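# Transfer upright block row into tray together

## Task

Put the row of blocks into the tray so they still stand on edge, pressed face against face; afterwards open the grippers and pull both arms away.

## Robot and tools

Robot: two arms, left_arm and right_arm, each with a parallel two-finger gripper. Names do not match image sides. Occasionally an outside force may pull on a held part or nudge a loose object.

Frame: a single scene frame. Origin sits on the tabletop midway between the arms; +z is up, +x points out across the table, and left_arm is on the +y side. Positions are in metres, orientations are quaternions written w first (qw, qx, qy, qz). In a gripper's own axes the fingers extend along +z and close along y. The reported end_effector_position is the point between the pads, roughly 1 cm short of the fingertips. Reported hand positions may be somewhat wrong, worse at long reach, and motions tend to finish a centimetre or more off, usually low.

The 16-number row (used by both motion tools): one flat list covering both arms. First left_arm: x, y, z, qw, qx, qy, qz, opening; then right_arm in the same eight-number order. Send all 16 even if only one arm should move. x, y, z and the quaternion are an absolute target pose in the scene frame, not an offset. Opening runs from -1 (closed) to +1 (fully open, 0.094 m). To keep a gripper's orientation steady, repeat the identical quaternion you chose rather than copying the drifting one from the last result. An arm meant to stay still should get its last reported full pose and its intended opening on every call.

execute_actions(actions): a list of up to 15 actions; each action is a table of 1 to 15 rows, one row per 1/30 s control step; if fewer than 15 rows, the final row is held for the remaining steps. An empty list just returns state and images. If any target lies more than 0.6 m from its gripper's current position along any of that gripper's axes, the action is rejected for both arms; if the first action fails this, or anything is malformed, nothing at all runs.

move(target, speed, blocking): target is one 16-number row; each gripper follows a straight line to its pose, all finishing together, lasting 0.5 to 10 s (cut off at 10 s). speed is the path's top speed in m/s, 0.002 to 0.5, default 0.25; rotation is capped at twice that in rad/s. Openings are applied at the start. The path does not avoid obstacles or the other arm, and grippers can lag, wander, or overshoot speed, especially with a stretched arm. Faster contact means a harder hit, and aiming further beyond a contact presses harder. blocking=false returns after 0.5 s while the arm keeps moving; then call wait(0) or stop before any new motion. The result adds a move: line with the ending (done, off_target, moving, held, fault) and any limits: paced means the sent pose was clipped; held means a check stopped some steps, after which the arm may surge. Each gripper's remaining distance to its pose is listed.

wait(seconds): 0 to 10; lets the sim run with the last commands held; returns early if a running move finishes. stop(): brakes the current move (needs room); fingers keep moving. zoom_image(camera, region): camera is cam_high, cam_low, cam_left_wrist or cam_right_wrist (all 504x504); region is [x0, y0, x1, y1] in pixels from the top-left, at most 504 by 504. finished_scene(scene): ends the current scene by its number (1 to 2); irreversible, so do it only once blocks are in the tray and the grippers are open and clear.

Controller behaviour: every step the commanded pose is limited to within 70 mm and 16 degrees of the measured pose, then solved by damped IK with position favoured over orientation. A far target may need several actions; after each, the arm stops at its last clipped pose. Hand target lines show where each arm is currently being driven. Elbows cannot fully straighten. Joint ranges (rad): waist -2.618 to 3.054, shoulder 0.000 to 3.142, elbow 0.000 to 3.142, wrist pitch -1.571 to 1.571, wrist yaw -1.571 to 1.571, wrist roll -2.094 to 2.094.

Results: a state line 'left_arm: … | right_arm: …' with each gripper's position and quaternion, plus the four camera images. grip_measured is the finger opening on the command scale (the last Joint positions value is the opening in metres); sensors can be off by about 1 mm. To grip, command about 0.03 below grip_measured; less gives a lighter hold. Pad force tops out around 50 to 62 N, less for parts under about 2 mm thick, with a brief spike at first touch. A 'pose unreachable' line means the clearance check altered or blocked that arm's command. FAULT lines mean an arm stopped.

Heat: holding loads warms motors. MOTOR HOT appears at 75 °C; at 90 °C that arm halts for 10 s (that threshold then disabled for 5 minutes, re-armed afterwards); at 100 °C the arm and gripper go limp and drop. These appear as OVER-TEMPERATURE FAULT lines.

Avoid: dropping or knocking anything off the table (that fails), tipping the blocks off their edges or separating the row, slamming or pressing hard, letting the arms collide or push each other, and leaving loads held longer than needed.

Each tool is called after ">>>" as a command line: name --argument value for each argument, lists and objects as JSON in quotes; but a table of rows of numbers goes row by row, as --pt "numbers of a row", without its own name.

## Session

>>> execute_actions --actions '[]'

Scene clock: 0.00 s.
left_arm: end_effector_position=(+0.0659, -0.1625, +0.2628) grip_measured=+1.000 end_effector_quat_wxyz=(+0.169, +0.689, +0.579, -0.401) | right_arm: end_effector_position=(+0.4836, -0.4249, +0.3275) grip_measured=+1.000 end_effector_quat_wxyz=(+0.479, -0.168, +0.626, -0.592)
Joint positions: left_arm=[-1.007  2.033  2.087 -0.935  0.634  0.323  0.094] | right_arm=[-0.352  1.506  0.877  0.808  0.457 -1.233  0.094]
Joint velocities: left_arm=[ 0.017  0.007 -0.002  0.022 -0.066 -0.022  0.   ] | right_arm=[-0.002  0.012 -0.007 -0.007 -0.007 -0.007  0.   ]
Motor temperatures (°C, as the motors report them): left_arm=[23 21 21 24 22 23] | right_arm=[21 24 21 23 20 22]
Hand target (left_arm): +0.064, -0.162, +0.270; +0.172, +0.690, +0.574, -0.407
Hand target (right_arm): +0.481, -0.424, +0.342; +0.492, -0.156, +0.615, -0.596

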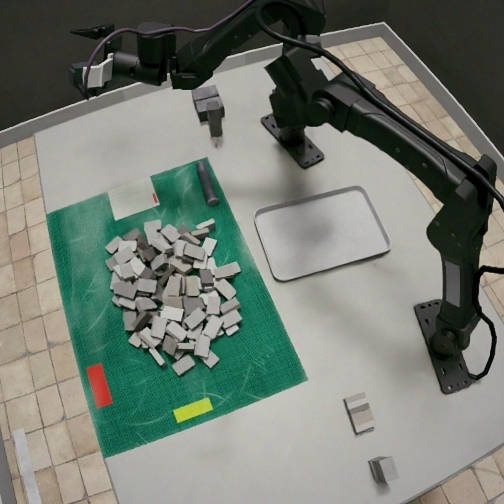

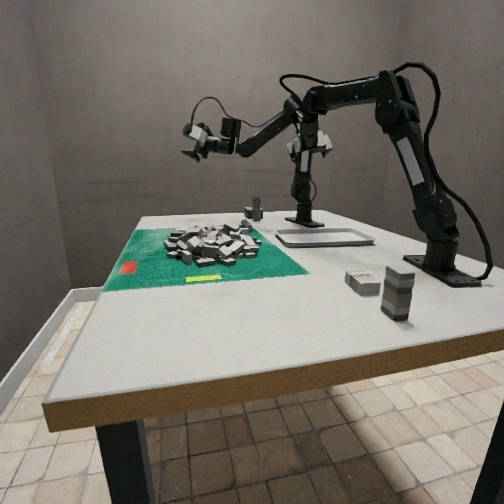

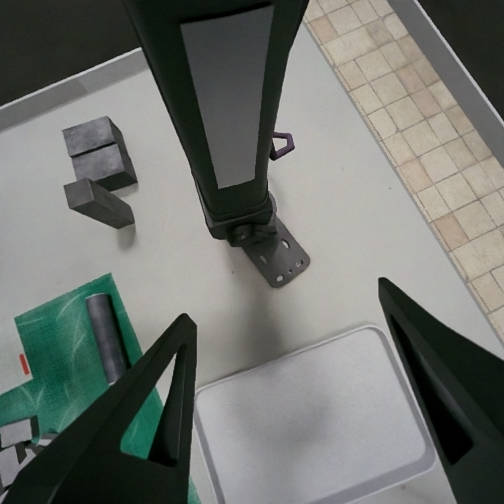

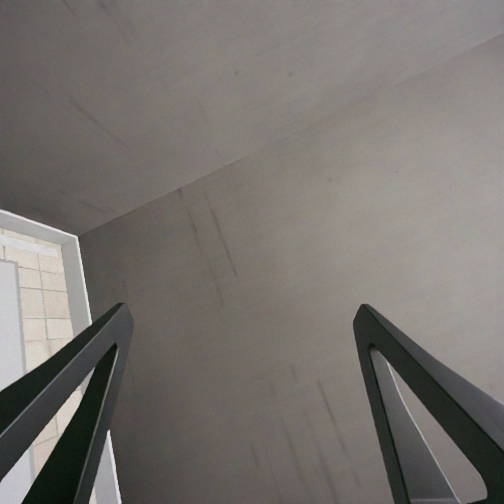

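>>> move --target '[0.27,0.15,0.17,0,0,1,0,1,0.481,-0.424,0.342,0.492,-0.156,0.615,-0.596,1]'

>>> move --target '[0.21,0.41,0.09,0,0,1,0,1,0.481,-0.424,0.342,0.492,-0.156,0.615,-0.596,1]'

Scene clock: 9.47 s.
left_arm: end_effector_position=(+0.2706, +0.1438, +0.1650) grip_measured=+1.000 end_effector_quat_wxyz=(-0.003, +0.010, +1.000, -0.002) | right_arm: end_effector_position=(+0.4836, -0.4249, +0.3275) grip_measured=+1.000 end_effector_quat_wxyz=(+0.479, -0.168, +0.626, -0.592)
Joint positions: left_arm=[-0.43   1.964  1.928 -1.537  0.008 -0.59   0.094] | right_arm=[-0.352  1.506  0.877  0.808  0.457 -1.233  0.094]
Joint velocities: left_arm=[-0.012 -0.002 -0.002 -0.007 -0.066 -0.007  0.   ] | right_arm=[ 0.012 -0.007 -0.002 -0.007 -0.022 -0.037  0.   ]
Motor temperatures (°C, as the motors report them): left_arm=[23 23 22 25 22 23] | right_arm=[21 25 22 25 20 22]
Hand target (left_arm): +0.274, +0.146, +0.169; +0.002, +0.003, +1.000, +0.004
Hand target (right_arm): +0.481, -0.424, +0.342; +0.492, -0.156, +0.615, -0.596
Off the commanded pose (left_arm): 0.008 m, 1 deg.
Off the commanded pose (right_arm): 0.015 m, 2 deg.
move: off_target (right_arm)

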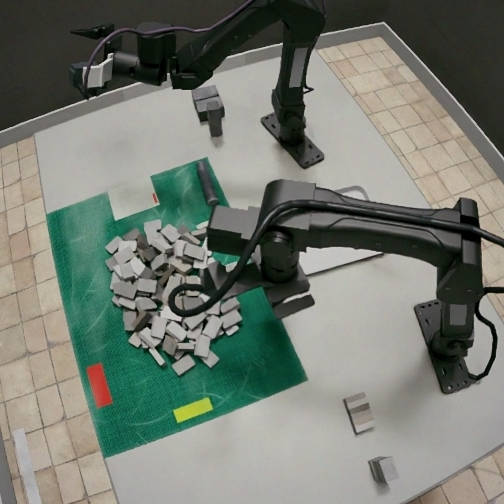

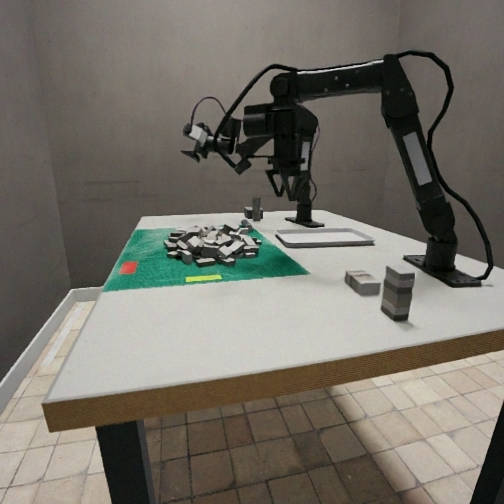

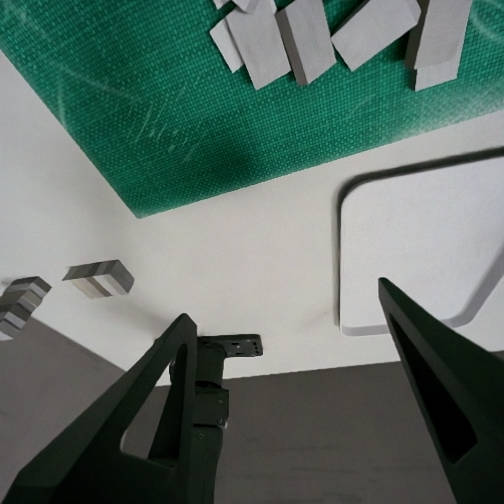

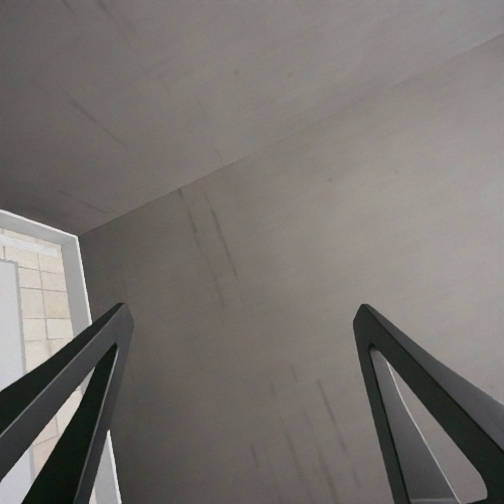

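Scene clock: 11.30 s.
left_arm: end_effector_position=(+0.2120, +0.4099, +0.0868) grip_measured=+1.000 end_effector_quat_wxyz=(-0.020, -0.003, +1.000, +0.006) | right_arm: end_effector_position=(+0.4836, -0.4249, +0.3275) grip_measured=+1.000 end_effector_quat_wxyz=(+0.479, -0.168, +0.626, -0.592)
Joint positions: left_arm=[ 0.386  1.533  1.104 -1.178 -0.02   0.201  0.094] | right_arm=[-0.352  1.506  0.877  0.808  0.457 -1.233  0.094]
Joint velocities: left_arm=[ 0.012 -0.012  0.007 -0.066 -0.007 -0.037  0.   ] | right_arm=[-0.007  0.022  0.002 -0.037 -0.051 -0.022  0.   ]
Motor temperatures (°C, as the motors report them): left_arm=[23 24 22 25 22 23] | right_arm=[21 25 22 25 20 22]
Hand target (left_arm): +0.214, +0.410, +0.089; -0.003, -0.000, +1.000, +0.005
Hand target (right_arm): +0.481, -0.424, +0.342; +0.492, -0.156, +0.615, -0.596
Off the commanded pose (left_arm): 0.004 m, 2 deg.
Off the commanded pose (right_arm): 0.015 m, 2 deg.
move: off_target (right_arm)

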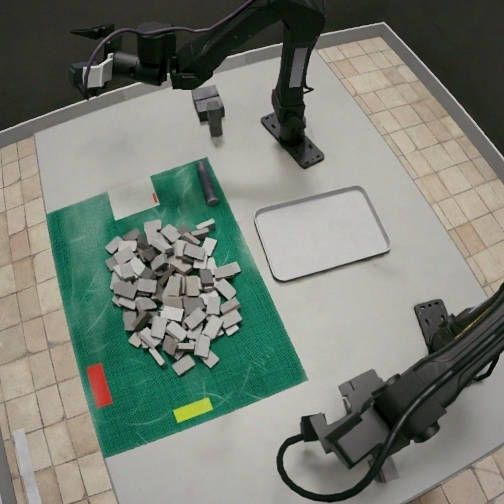

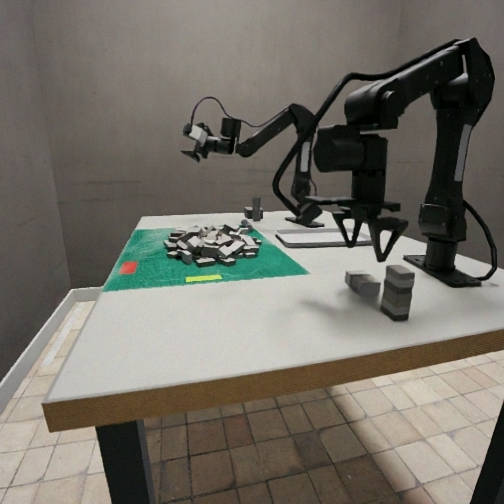

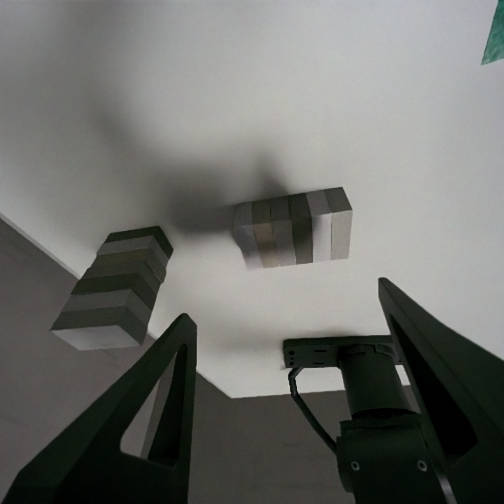

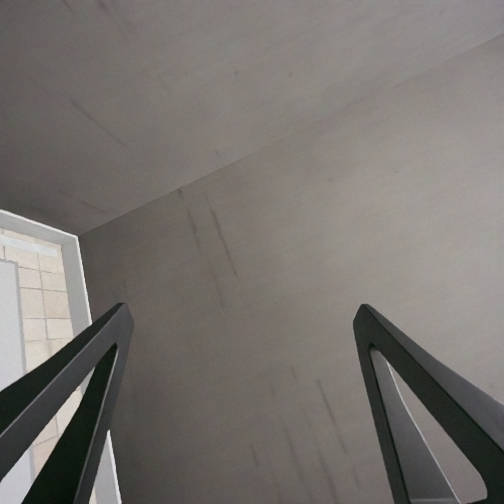

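>>> move --target '[0.214,0.405,0.05,0,0,1,0,1,0.481,-0.424,0.342,0.492,-0.156,0.615,-0.596,1]' --speed 0.06

>>> zoom_image --camera "cam_low" --region '[310, 200, 450, 330]'

Scene clock: 18.53 s.
left_arm: end_effector_position=(+0.2123, +0.4093, +0.0552) grip_measured=+1.000 end_effector_quat_wxyz=(-0.003, -0.002, +1.000, +0.008) | right_arm: end_effector_position=(+0.4836, -0.4249, +0.3275) grip_measured=+1.000 end_effector_quat_wxyz=(+0.479, -0.168, +0.626, -0.592)
Joint positions: left_arm=[ 0.386  1.533  0.975 -1.015 -0.016  0.203  0.094] | right_arm=[-0.352  1.506  0.877  0.808  0.457 -1.233  0.094]
Joint velocities: left_arm=[-0.007  0.007 -0.007  0.022  0.051 -0.051  0.   ] | right_arm=[ 0.002 -0.007 -0.007 -0.081 -0.007 -0.007  0.   ]
Motor temperatures (°C, as the motors report them): left_arm=[23 24 22 25 22 23] | right_arm=[21 25 22 26 20 22]
Hand target (left_arm): +0.214, +0.405, +0.050; -0.000, -0.000, +1.000, -0.000
Hand target (right_arm): +0.481, -0.424, +0.342; +0.492, -0.156, +0.615, -0.596
Off the commanded pose (left_arm): 0.007 m, 1 deg.
Off the commanded pose (right_arm): 0.015 m, 2 deg.
move: off_target (right_arm)

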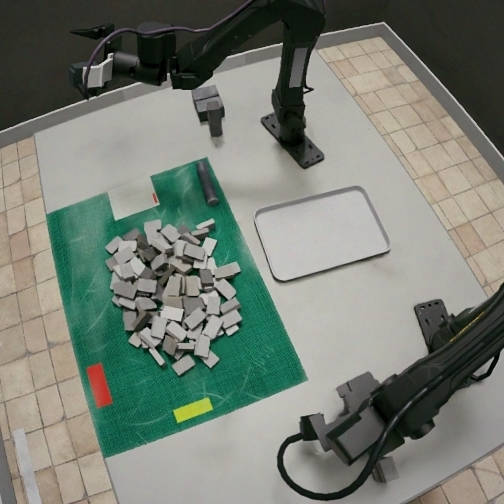

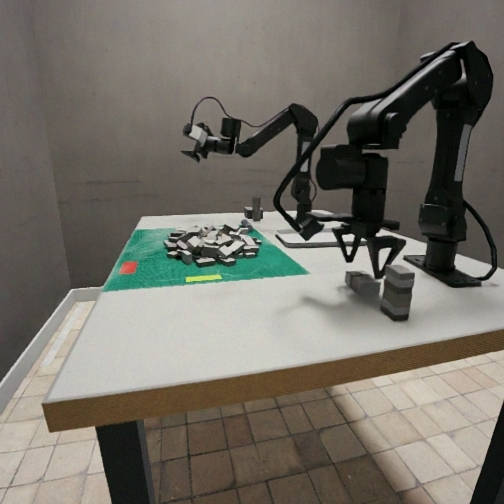

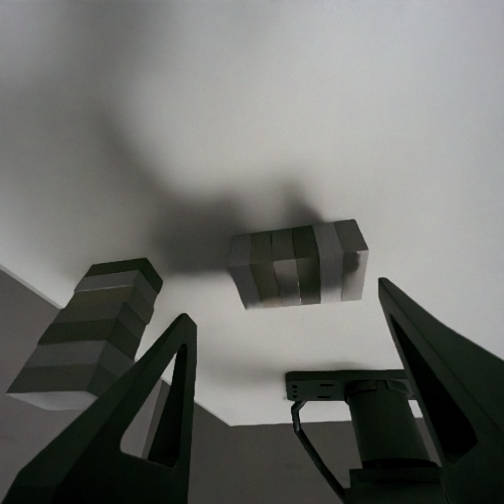

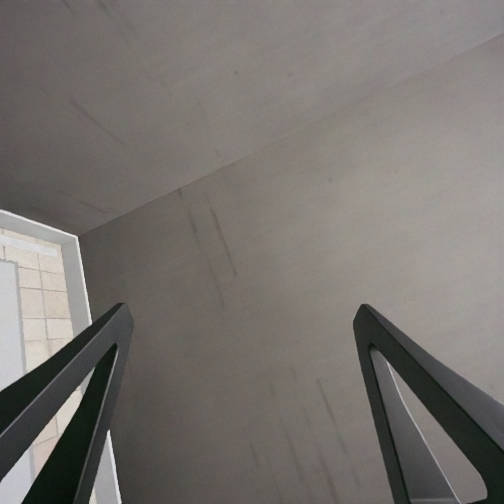

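Region (310, 200, 450, 330) of cam_low's 504x504 image, scaled by 3.600, with more detail than that image has; it fills the top 468 rows of this view, and the rest is white.

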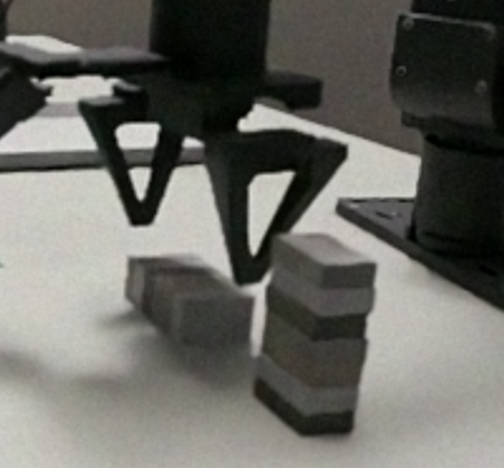

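>>> move --target '[0.214,0.393,0.045,0,0.03,1,0,1,0.481,-0.424,0.342,0.492,-0.156,0.615,-0.596,1]' --speed 0.04

>>> move --target '[0.214,0.397,0.014,0,0.03,1,0,1,0.481,-0.424,0.342,0.492,-0.156,0.615,-0.596,1]' --speed 0.04

>>> zoom_image --camera "cam_low" --region '[310, 200, 450, 330]'

Scene clock: 25.53 s.
left_arm: end_effector_position=(+0.2121, +0.3975, +0.0497) grip_measured=+1.000 end_effector_quat_wxyz=(-0.004, +0.021, +1.000, +0.007) | right_arm: end_effector_position=(+0.4836, -0.4249, +0.3275) grip_measured=+1.000 end_effector_quat_wxyz=(+0.479, -0.168, +0.626, -0.592)
Joint positions: left_arm=[ 0.34   1.533  0.952 -0.995 -0.015  0.204  0.094] | right_arm=[-0.352  1.506  0.877  0.808  0.457 -1.233  0.094]
Joint velocities: left_arm=[-0.002  0.012 -0.012  0.007  0.037 -0.007  0.   ] | right_arm=[-0.012  0.007 -0.002 -0.022  0.051 -0.022  0.   ]
Motor temperatures (°C, as the motors report them): left_arm=[23 23 22 25 22 23] | right_arm=[21 26 22 27 20 22]
Hand target (left_arm): +0.214, +0.393, +0.045; +0.000, +0.030, +1.000, -0.000
Hand target (right_arm): +0.481, -0.424, +0.342; +0.492, -0.156, +0.615, -0.596
Off the commanded pose (left_arm): 0.007 m, 1 deg.
Off the commanded pose (right_arm): 0.015 m, 2 deg.
move: off_target (right_arm)

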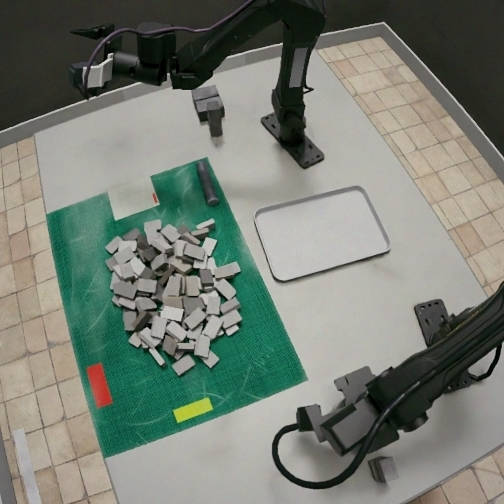

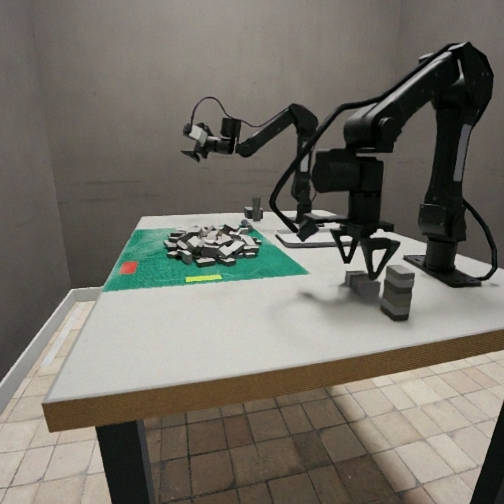

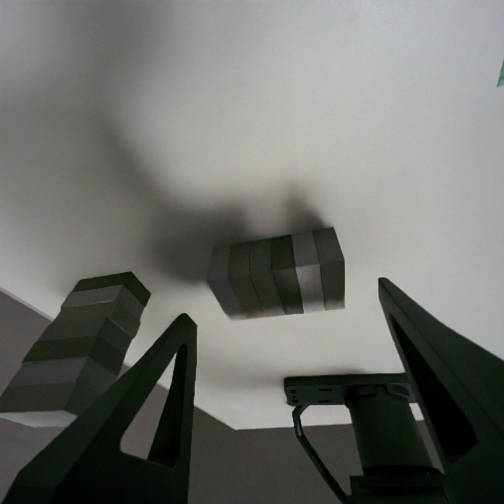

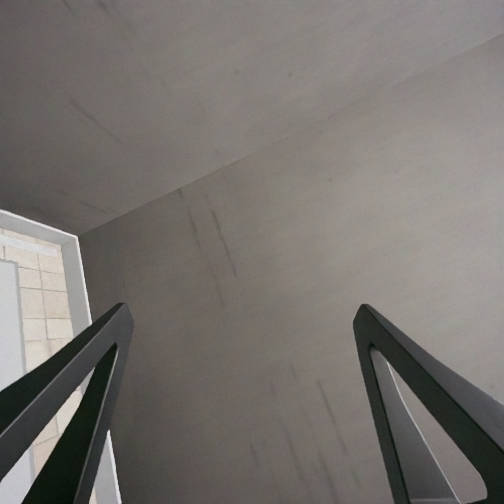

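Scene clock: 26.90 s.
left_arm: end_effector_position=(+0.2145, +0.3979, +0.0196) grip_measured=+1.000 end_effector_quat_wxyz=(-0.001, +0.029, +1.000, +0.007) | right_arm: end_effector_position=(+0.4836, -0.4249, +0.3275) grip_measured=+1.000 end_effector_quat_wxyz=(+0.479, -0.168, +0.626, -0.592)
Joint positions: left_arm=[ 0.34   1.587  0.875 -0.859 -0.015  0.219  0.094] | right_arm=[-0.352  1.506  0.877  0.808  0.457 -1.233  0.094]
Joint velocities: left_arm=[ 0.007  0.007 -0.002 -0.066  0.007 -0.081  0.   ] | right_arm=[ 0.002  0.002 -0.002  0.007  0.051  0.007  0.   ]
Motor temperatures (°C, as the motors report them): left_arm=[23 23 22 25 22 23] | right_arm=[21 26 22 27 20 22]
Hand target (left_arm): +0.214, +0.397, +0.014; -0.000, +0.030, +1.000, +0.000
Hand target (right_arm): +0.481, -0.424, +0.342; +0.492, -0.156, +0.615, -0.596
Off the commanded pose (left_arm): 0.006 m, 1 deg.
Off the commanded pose (right_arm): 0.015 m, 2 deg.
move: off_target (right_arm)

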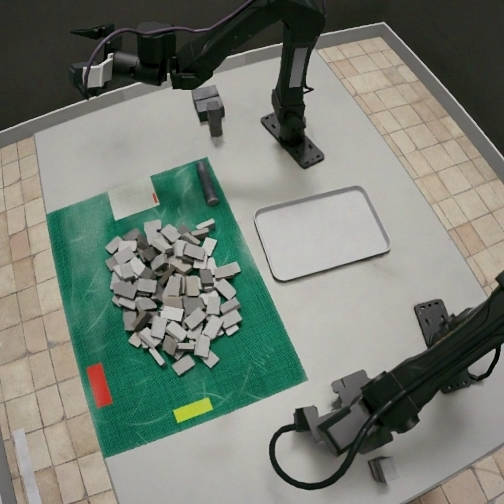

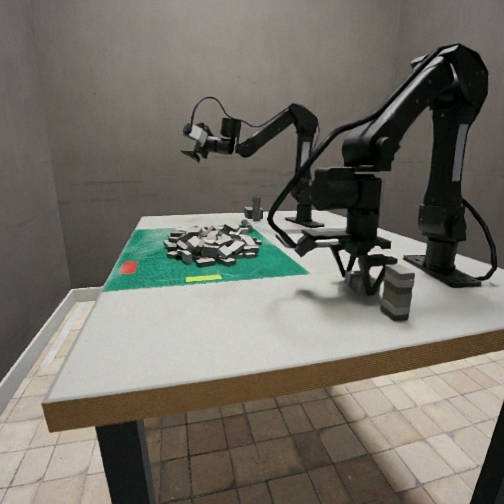

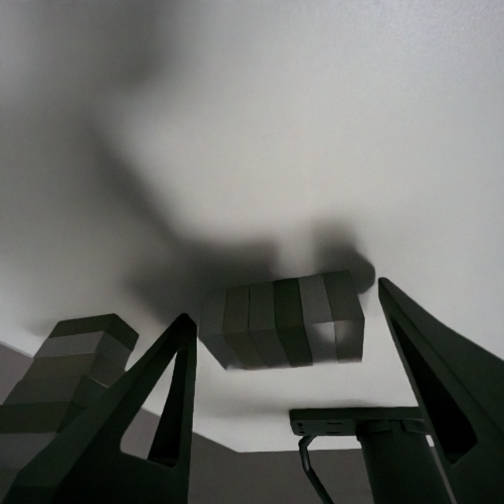

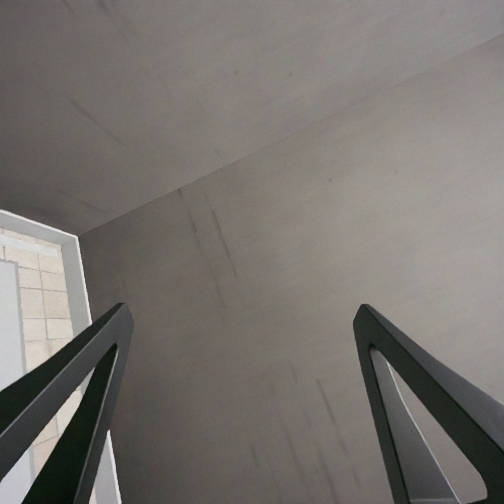

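Region (310, 200, 450, 330) of cam_low's 504x504 image, scaled by 3.600, with more detail than that image has; it fills the top 468 rows of this view, and the rest is white.

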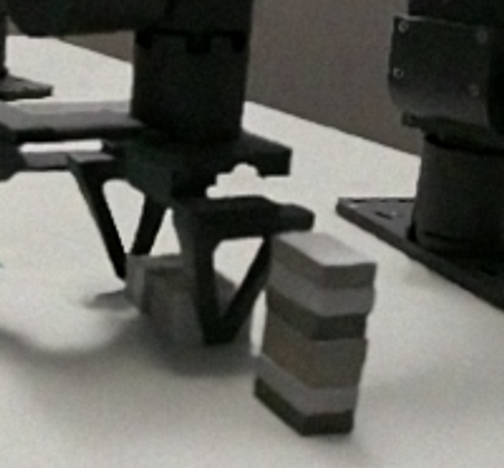

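Shift -x, more yaw.

>>> move --target '[0.205,0.401,0.011,0,0.065,0.998,0,1,0.481,-0.424,0.342,0.492,-0.156,0.615,-0.596,1]' --speed 0.03

>>> move --target '[0.205,0.401,0.011,0,0.065,0.998,0,0.3,0.481,-0.424,0.342,0.492,-0.156,0.615,-0.596,1]'

>>> zoom_image --camera "cam_low" --region '[310, 200, 450, 330]'

Scene clock: 36.47 s.
left_arm: end_effector_position=(+0.2056, +0.4014, +0.0137) grip_measured=+1.000 end_effector_quat_wxyz=(-0.011, +0.063, +0.998, +0.005) | right_arm: end_effector_position=(+0.4836, -0.4249, +0.3275) grip_measured=+1.000 end_effector_quat_wxyz=(+0.479, -0.168, +0.626, -0.592)
Joint positions: left_arm=[ 0.361  1.587  0.849 -0.852 -0.015  0.307  0.094] | right_arm=[-0.352  1.506  0.877  0.808  0.457 -1.233  0.094]
Joint velocities: left_arm=[ 0.027 -0.027  0.002  0.051  0.081  0.007  0.   ] | right_arm=[ 0.012 -0.007  0.007  0.051 -0.037  0.095  0.   ]
Motor temperatures (°C, as the motors report them): left_arm=[23 23 22 25 22 23] | right_arm=[21 26 22 28 20 22]
Hand target (left_arm): +0.205, +0.401, +0.011; -0.001, +0.065, +0.998, +0.000
Hand target (right_arm): +0.481, -0.424, +0.342; +0.492, -0.156, +0.615, -0.596
Off the commanded pose (left_arm): 0.003 m, 1 deg.
Off the commanded pose (right_arm): 0.015 m, 2 deg.
move: off_target (right_arm)

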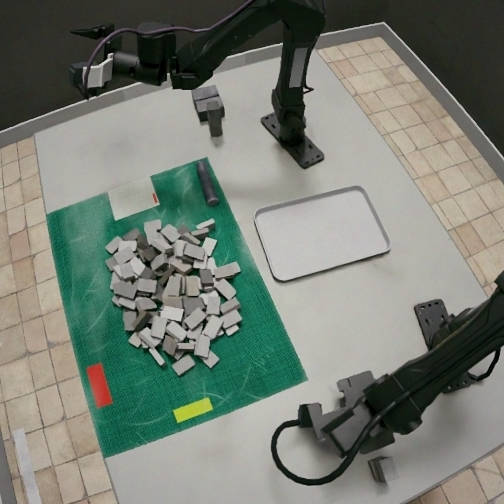

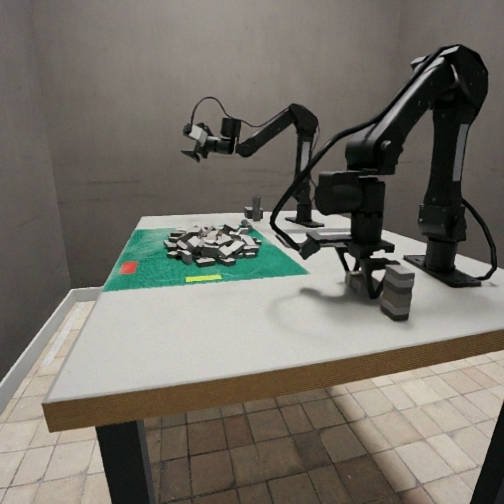

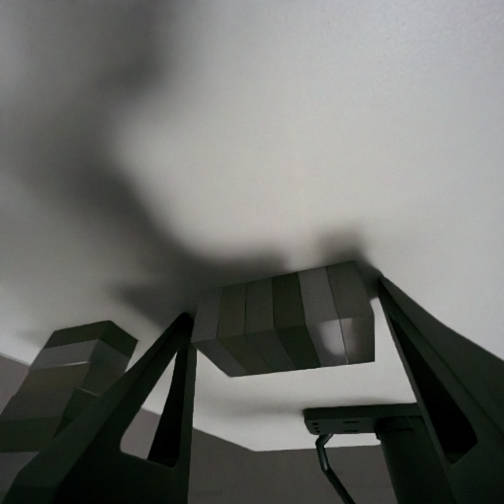

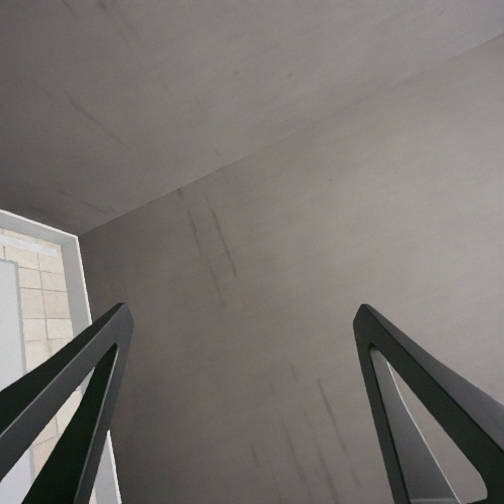

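Scene clock: 37.17 s.
left_arm: end_effector_position=(+0.2056, +0.4021, +0.0137) grip_measured=+0.443 end_effector_quat_wxyz=(-0.011, +0.063, +0.998, +0.005) | right_arm: end_effector_position=(+0.4836, -0.4249, +0.3275) grip_measured=+1.000 end_effector_quat_wxyz=(+0.479, -0.168, +0.626, -0.592)
Joint positions: left_arm=[ 0.363  1.587  0.849 -0.852 -0.016  0.31   0.068] | right_arm=[-0.352  1.506  0.877  0.808  0.457 -1.233  0.094]
Joint velocities: left_arm=[ 0.002 -0.007 -0.002  0.022  0.066  0.051  0.001] | right_arm=[ 0.012 -0.002 -0.007 -0.066 -0.051 -0.051  0.   ]
Motor temperatures (°C, as the motors report them): left_arm=[23 23 22 25 22 23] | right_arm=[21 26 22 28 20 22]
Hand target (left_arm): +0.205, +0.401, +0.011; -0.000, +0.065, +0.998, +0.000
Hand target (right_arm): +0.481, -0.424, +0.342; +0.492, -0.156, +0.615, -0.596
Off the commanded pose (left_arm): 0.003 m, 1 deg.
Off the commanded pose (right_arm): 0.015 m, 2 deg.
move: off_target (right_arm)

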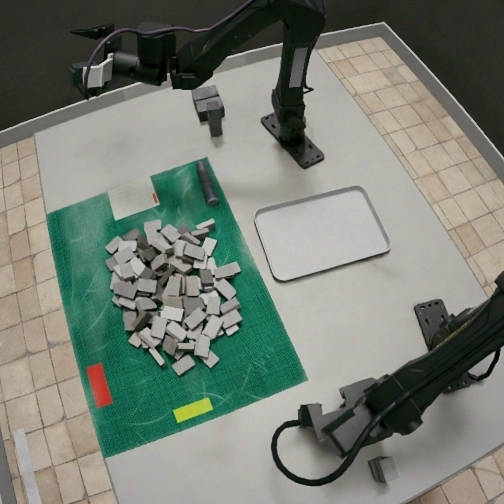

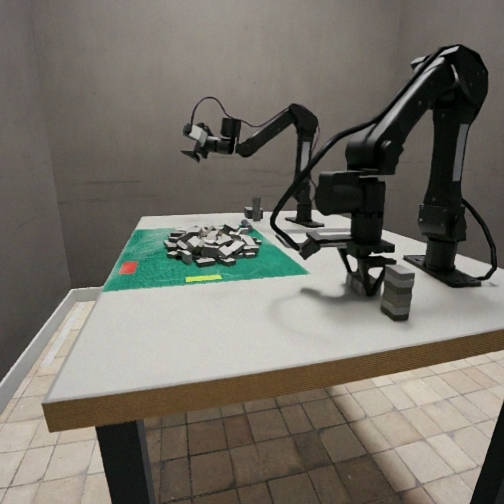

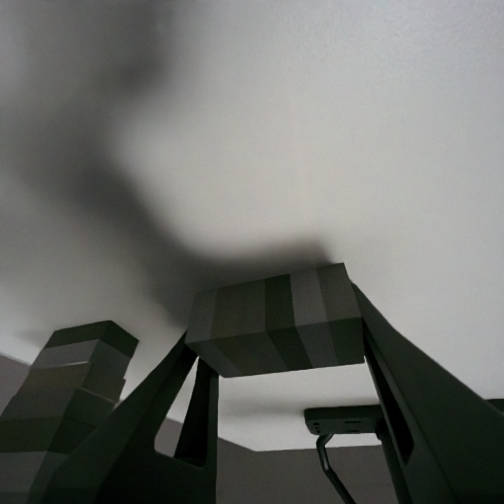

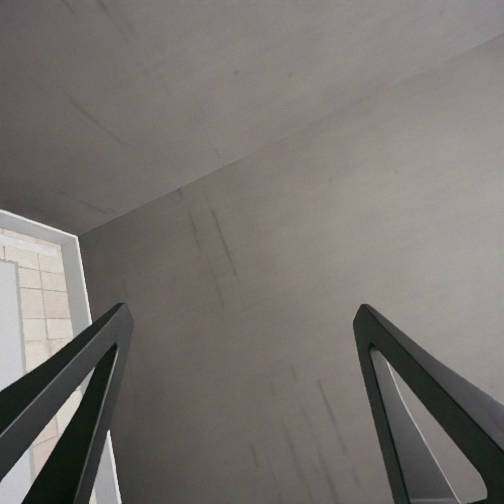

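Region (310, 200, 450, 330) of cam_low's 504x504 image, scaled by 3.600, with more detail than that image has; it fills the top 468 rows of this view, and the rest is white.

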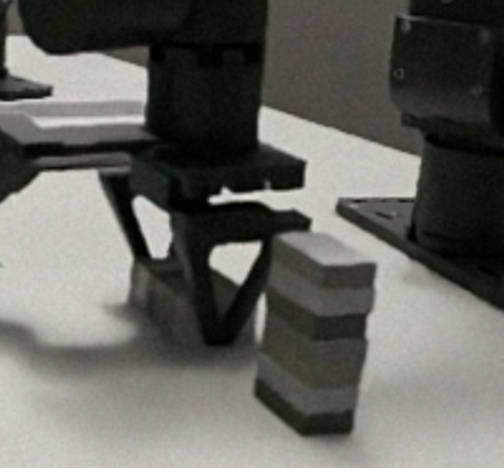

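>>> move --target '[0.215,0.39,0.09,0,0.065,0.998,0,0.35,0.481,-0.424,0.342,0.492,-0.156,0.615,-0.596,1]' --speed 0.1

>>> move --target '[0.14,0.005,0.08,0,0,1,0,0.35,0.481,-0.424,0.342,0.492,-0.156,0.615,-0.596,1]' --speed 0.15

>>> move --target '[0.14,0.005,0.03,0,0,1,0,0.35,0.481,-0.424,0.342,0.492,-0.156,0.615,-0.596,1]' --speed 0.04

Scene clock: 44.80 s.
left_arm: end_effector_position=(+0.2058, +0.3934, +0.0723) grip_measured=+0.443 end_effector_quat_wxyz=(-0.025, +0.066, +0.998, +0.002) | right_arm: end_effector_position=(+0.4836, -0.4249, +0.3275) grip_measured=+1.000 end_effector_quat_wxyz=(+0.479, -0.168, +0.626, -0.592)
Joint positions: left_arm=[ 0.328  1.522  1.034 -1.131 -0.014  0.281  0.068] | right_arm=[-0.352  1.506  0.877  0.808  0.457 -1.233  0.094]
Joint velocities: left_arm=[-0.002 -0.017  0.007  0.051  0.007 -0.051  0.001] | right_arm=[-0.002 -0.002 -0.007 -0.022 -0.037  0.051  0.   ]
Motor temperatures (°C, as the motors report them): left_arm=[23 23 22 25 22 23] | right_arm=[21 26 22 28 20 22]
Hand target (left_arm): +0.213, +0.390, +0.089; +0.000, +0.065, +0.998, -0.001
Hand target (right_arm): +0.481, -0.424, +0.342; +0.492, -0.156, +0.615, -0.596
Off the commanded pose (left_arm): 0.020 m, 3 deg.
Off the commanded pose (right_arm): 0.015 m, 2 deg.
move: off_target (left_arm, right_arm)

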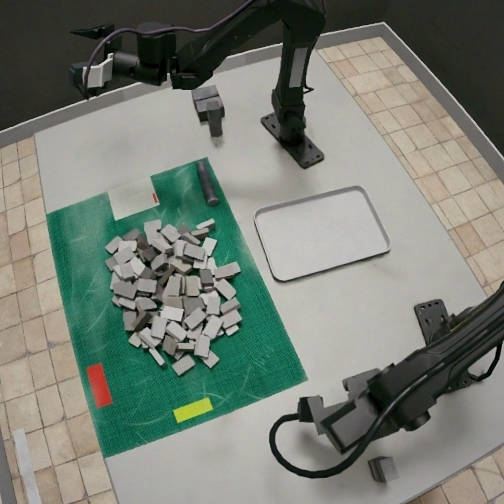

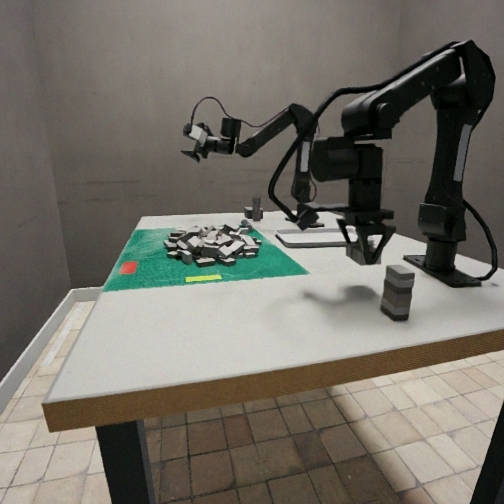

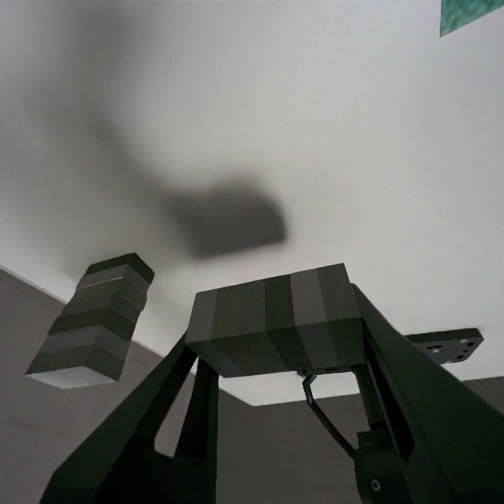

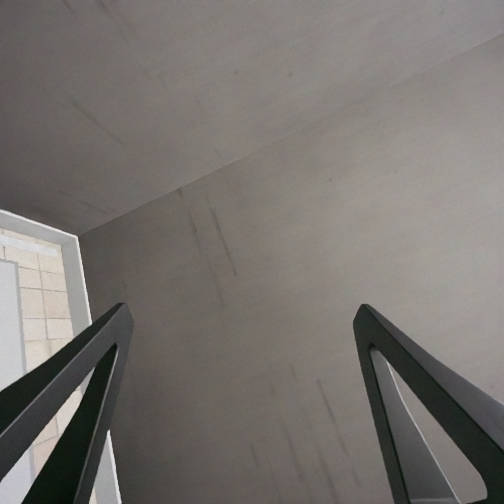

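Scene clock: 48.07 s.
left_arm: end_effector_position=(+0.1301, +0.0117, +0.0656) grip_measured=+0.443 end_effector_quat_wxyz=(-0.011, +0.005, +1.000, +0.004) | right_arm: end_effector_position=(+0.4836, -0.4249, +0.3275) grip_measured=+1.000 end_effector_quat_wxyz=(+0.479, -0.168, +0.626, -0.592)
Joint positions: left_arm=[-0.948  2.018  1.608 -1.178  0.017 -1.118  0.068] | right_arm=[-0.352  1.506  0.877  0.808  0.457 -1.233  0.094]
Joint velocities: left_arm=[ 0.002  0.012  0.002  0.007  0.051 -0.066  0.001] | right_arm=[ 0.007  0.002 -0.022 -0.022 -0.007  0.007  0.   ]
Motor temperatures (°C, as the motors report them): left_arm=[23 24 23 25 22 23] | right_arm=[21 26 22 28 20 22]
Hand target (left_arm): +0.135, +0.006, +0.082; +0.002, -0.000, +1.000, -0.008
Hand target (right_arm): +0.481, -0.424, +0.342; +0.492, -0.156, +0.615, -0.596
Off the commanded pose (left_arm): 0.019 m, 1 deg.
Off the commanded pose (right_arm): 0.015 m, 2 deg.
move: off_target (left_arm, right_arm)

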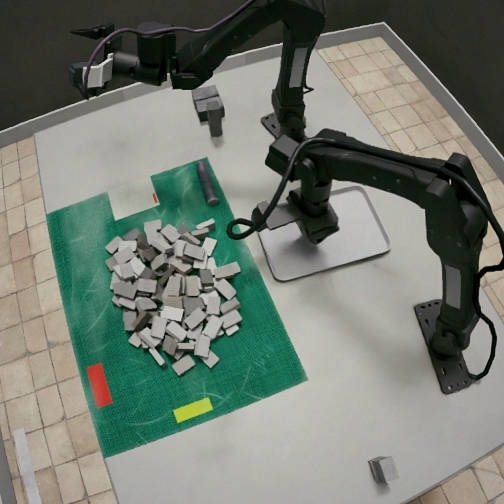

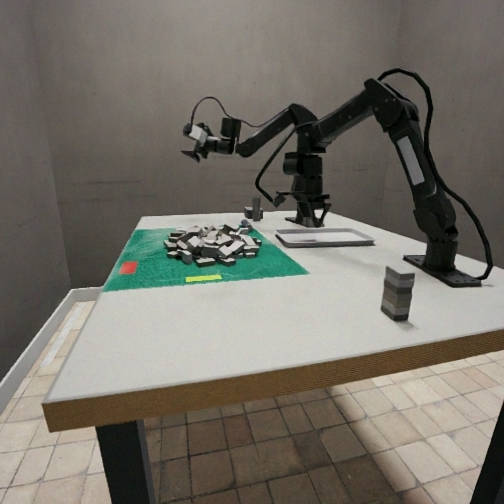

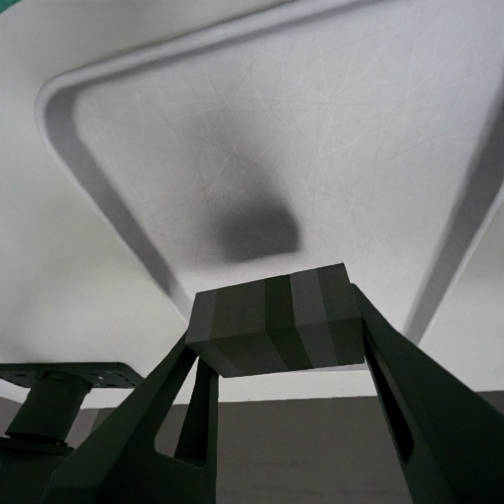

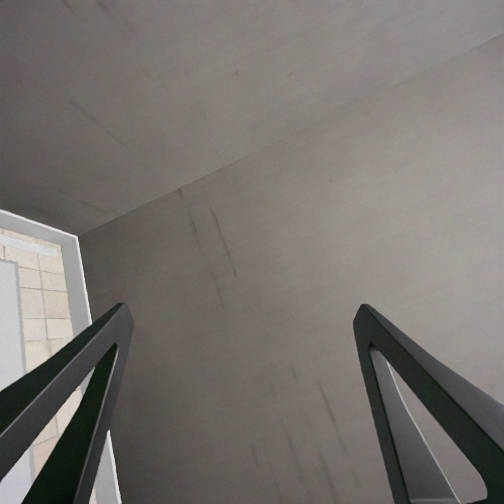

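Scene clock: 49.33 s.
left_arm: end_effector_position=(+0.1326, +0.0066, +0.0240) grip_measured=+0.443 end_effector_quat_wxyz=(-0.014, +0.004, +1.000, +0.010) | right_arm: end_effector_position=(+0.4836, -0.4249, +0.3275) grip_measured=+1.000 end_effector_quat_wxyz=(+0.479, -0.168, +0.626, -0.592)
Joint positions: left_arm=[-0.948  2.091  1.547 -1.058  0.017 -1.118  0.068] | right_arm=[-0.352  1.506  0.877  0.808  0.457 -1.233  0.094]
Joint velocities: left_arm=[ 0.007 -0.022  0.002 -0.037  0.022 -0.007 -0.001] | right_arm=[ 0.002  0.002 -0.007  0.037  0.022 -0.037  0.   ]
Motor temperatures (°C, as the motors report them): left_arm=[23 24 23 25 22 23] | right_arm=[21 26 22 29 20 22]
Hand target (left_arm): +0.140, +0.004, +0.030; -0.000, -0.000, +1.000, +0.000
Hand target (right_arm): +0.481, -0.424, +0.342; +0.492, -0.156, +0.615, -0.596
Off the commanded pose (left_arm): 0.010 m, 2 deg.
Off the commanded pose (right_arm): 0.015 m, 2 deg.
move: off_target (right_arm)

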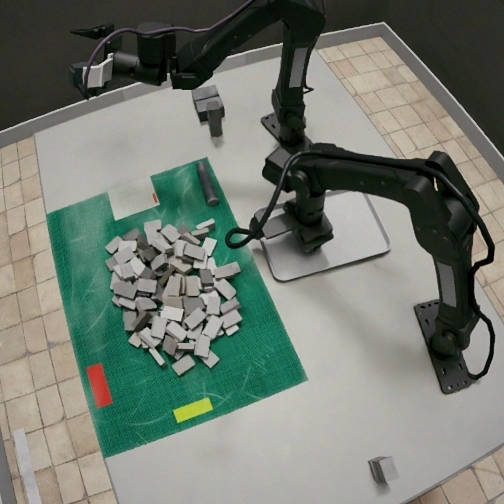

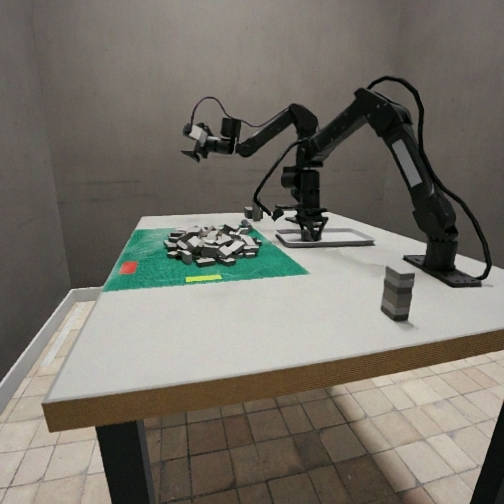

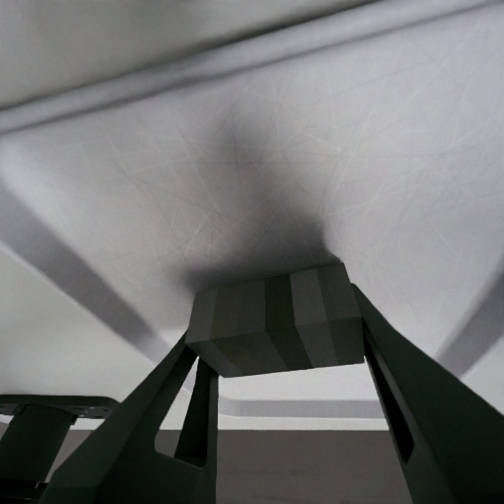

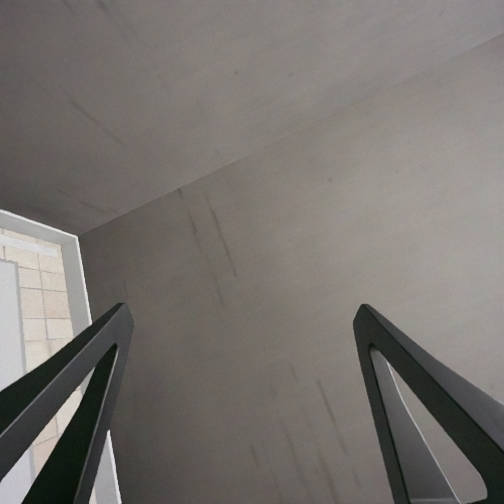

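>>> move --target '[0.135,0.005,0.012,0,0,1,0,0.35,0.481,-0.424,0.342,0.492,-0.156,0.615,-0.596,1]' --speed 0.015

>>> zoom_image --camera "cam_low" --region '[260, 180, 380, 260]'

Scene clock: 54.30 s.
left_arm: end_effector_position=(+0.1324, +0.0070, +0.0188) grip_measured=+0.443 end_effector_quat_wxyz=(-0.012, +0.004, +1.000, +0.006) | right_arm: end_effector_position=(+0.4836, -0.4249, +0.3275) grip_measured=+1.000 end_effector_quat_wxyz=(+0.479, -0.168, +0.626, -0.592)
Joint positions: left_arm=[-0.948  2.086  1.519 -1.024  0.017 -1.118  0.068] | right_arm=[-0.352  1.506  0.877  0.808  0.457 -1.233  0.094]
Joint velocities: left_arm=[ 0.022  0.002  0.002  0.007 -0.037  0.037  0.   ] | right_arm=[ 0.017  0.007 -0.002  0.022 -0.051 -0.037  0.   ]
Motor temperatures (°C, as the motors report them): left_arm=[23 25 23 25 22 23] | right_arm=[21 26 22 29 20 22]
Hand target (left_arm): +0.135, +0.005, +0.012; -0.000, -0.000, +1.000, +0.000
Hand target (right_arm): +0.481, -0.424, +0.342; +0.492, -0.156, +0.615, -0.596
Off the commanded pose (left_arm): 0.008 m, 2 deg.
Off the commanded pose (right_arm): 0.015 m, 2 deg.
move: off_target (right_arm)

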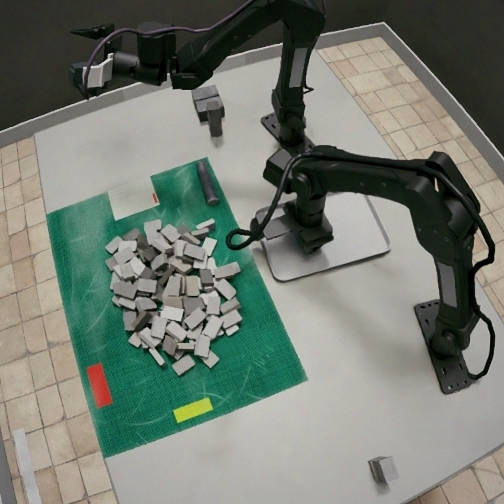

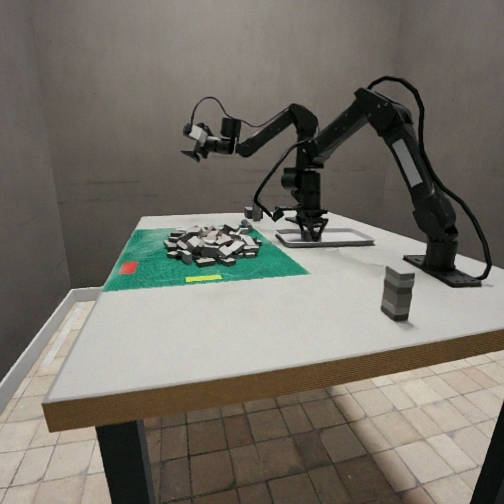

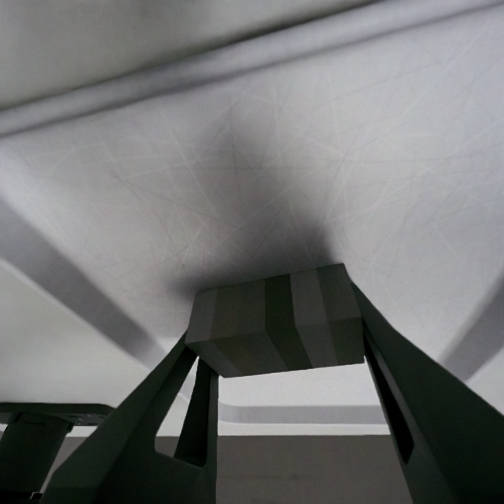

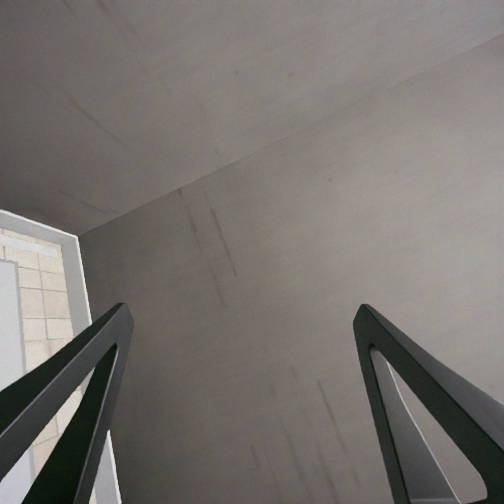

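Region (260, 180, 380, 260) of cam_low's 504x504 image, scaled by 4.200, with more detail than that image has.

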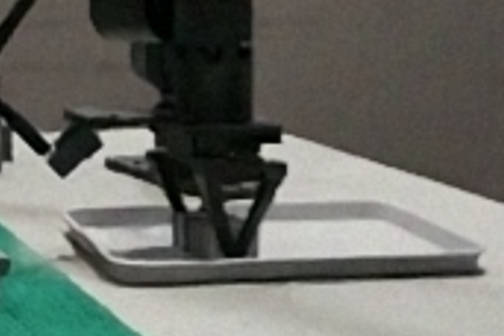

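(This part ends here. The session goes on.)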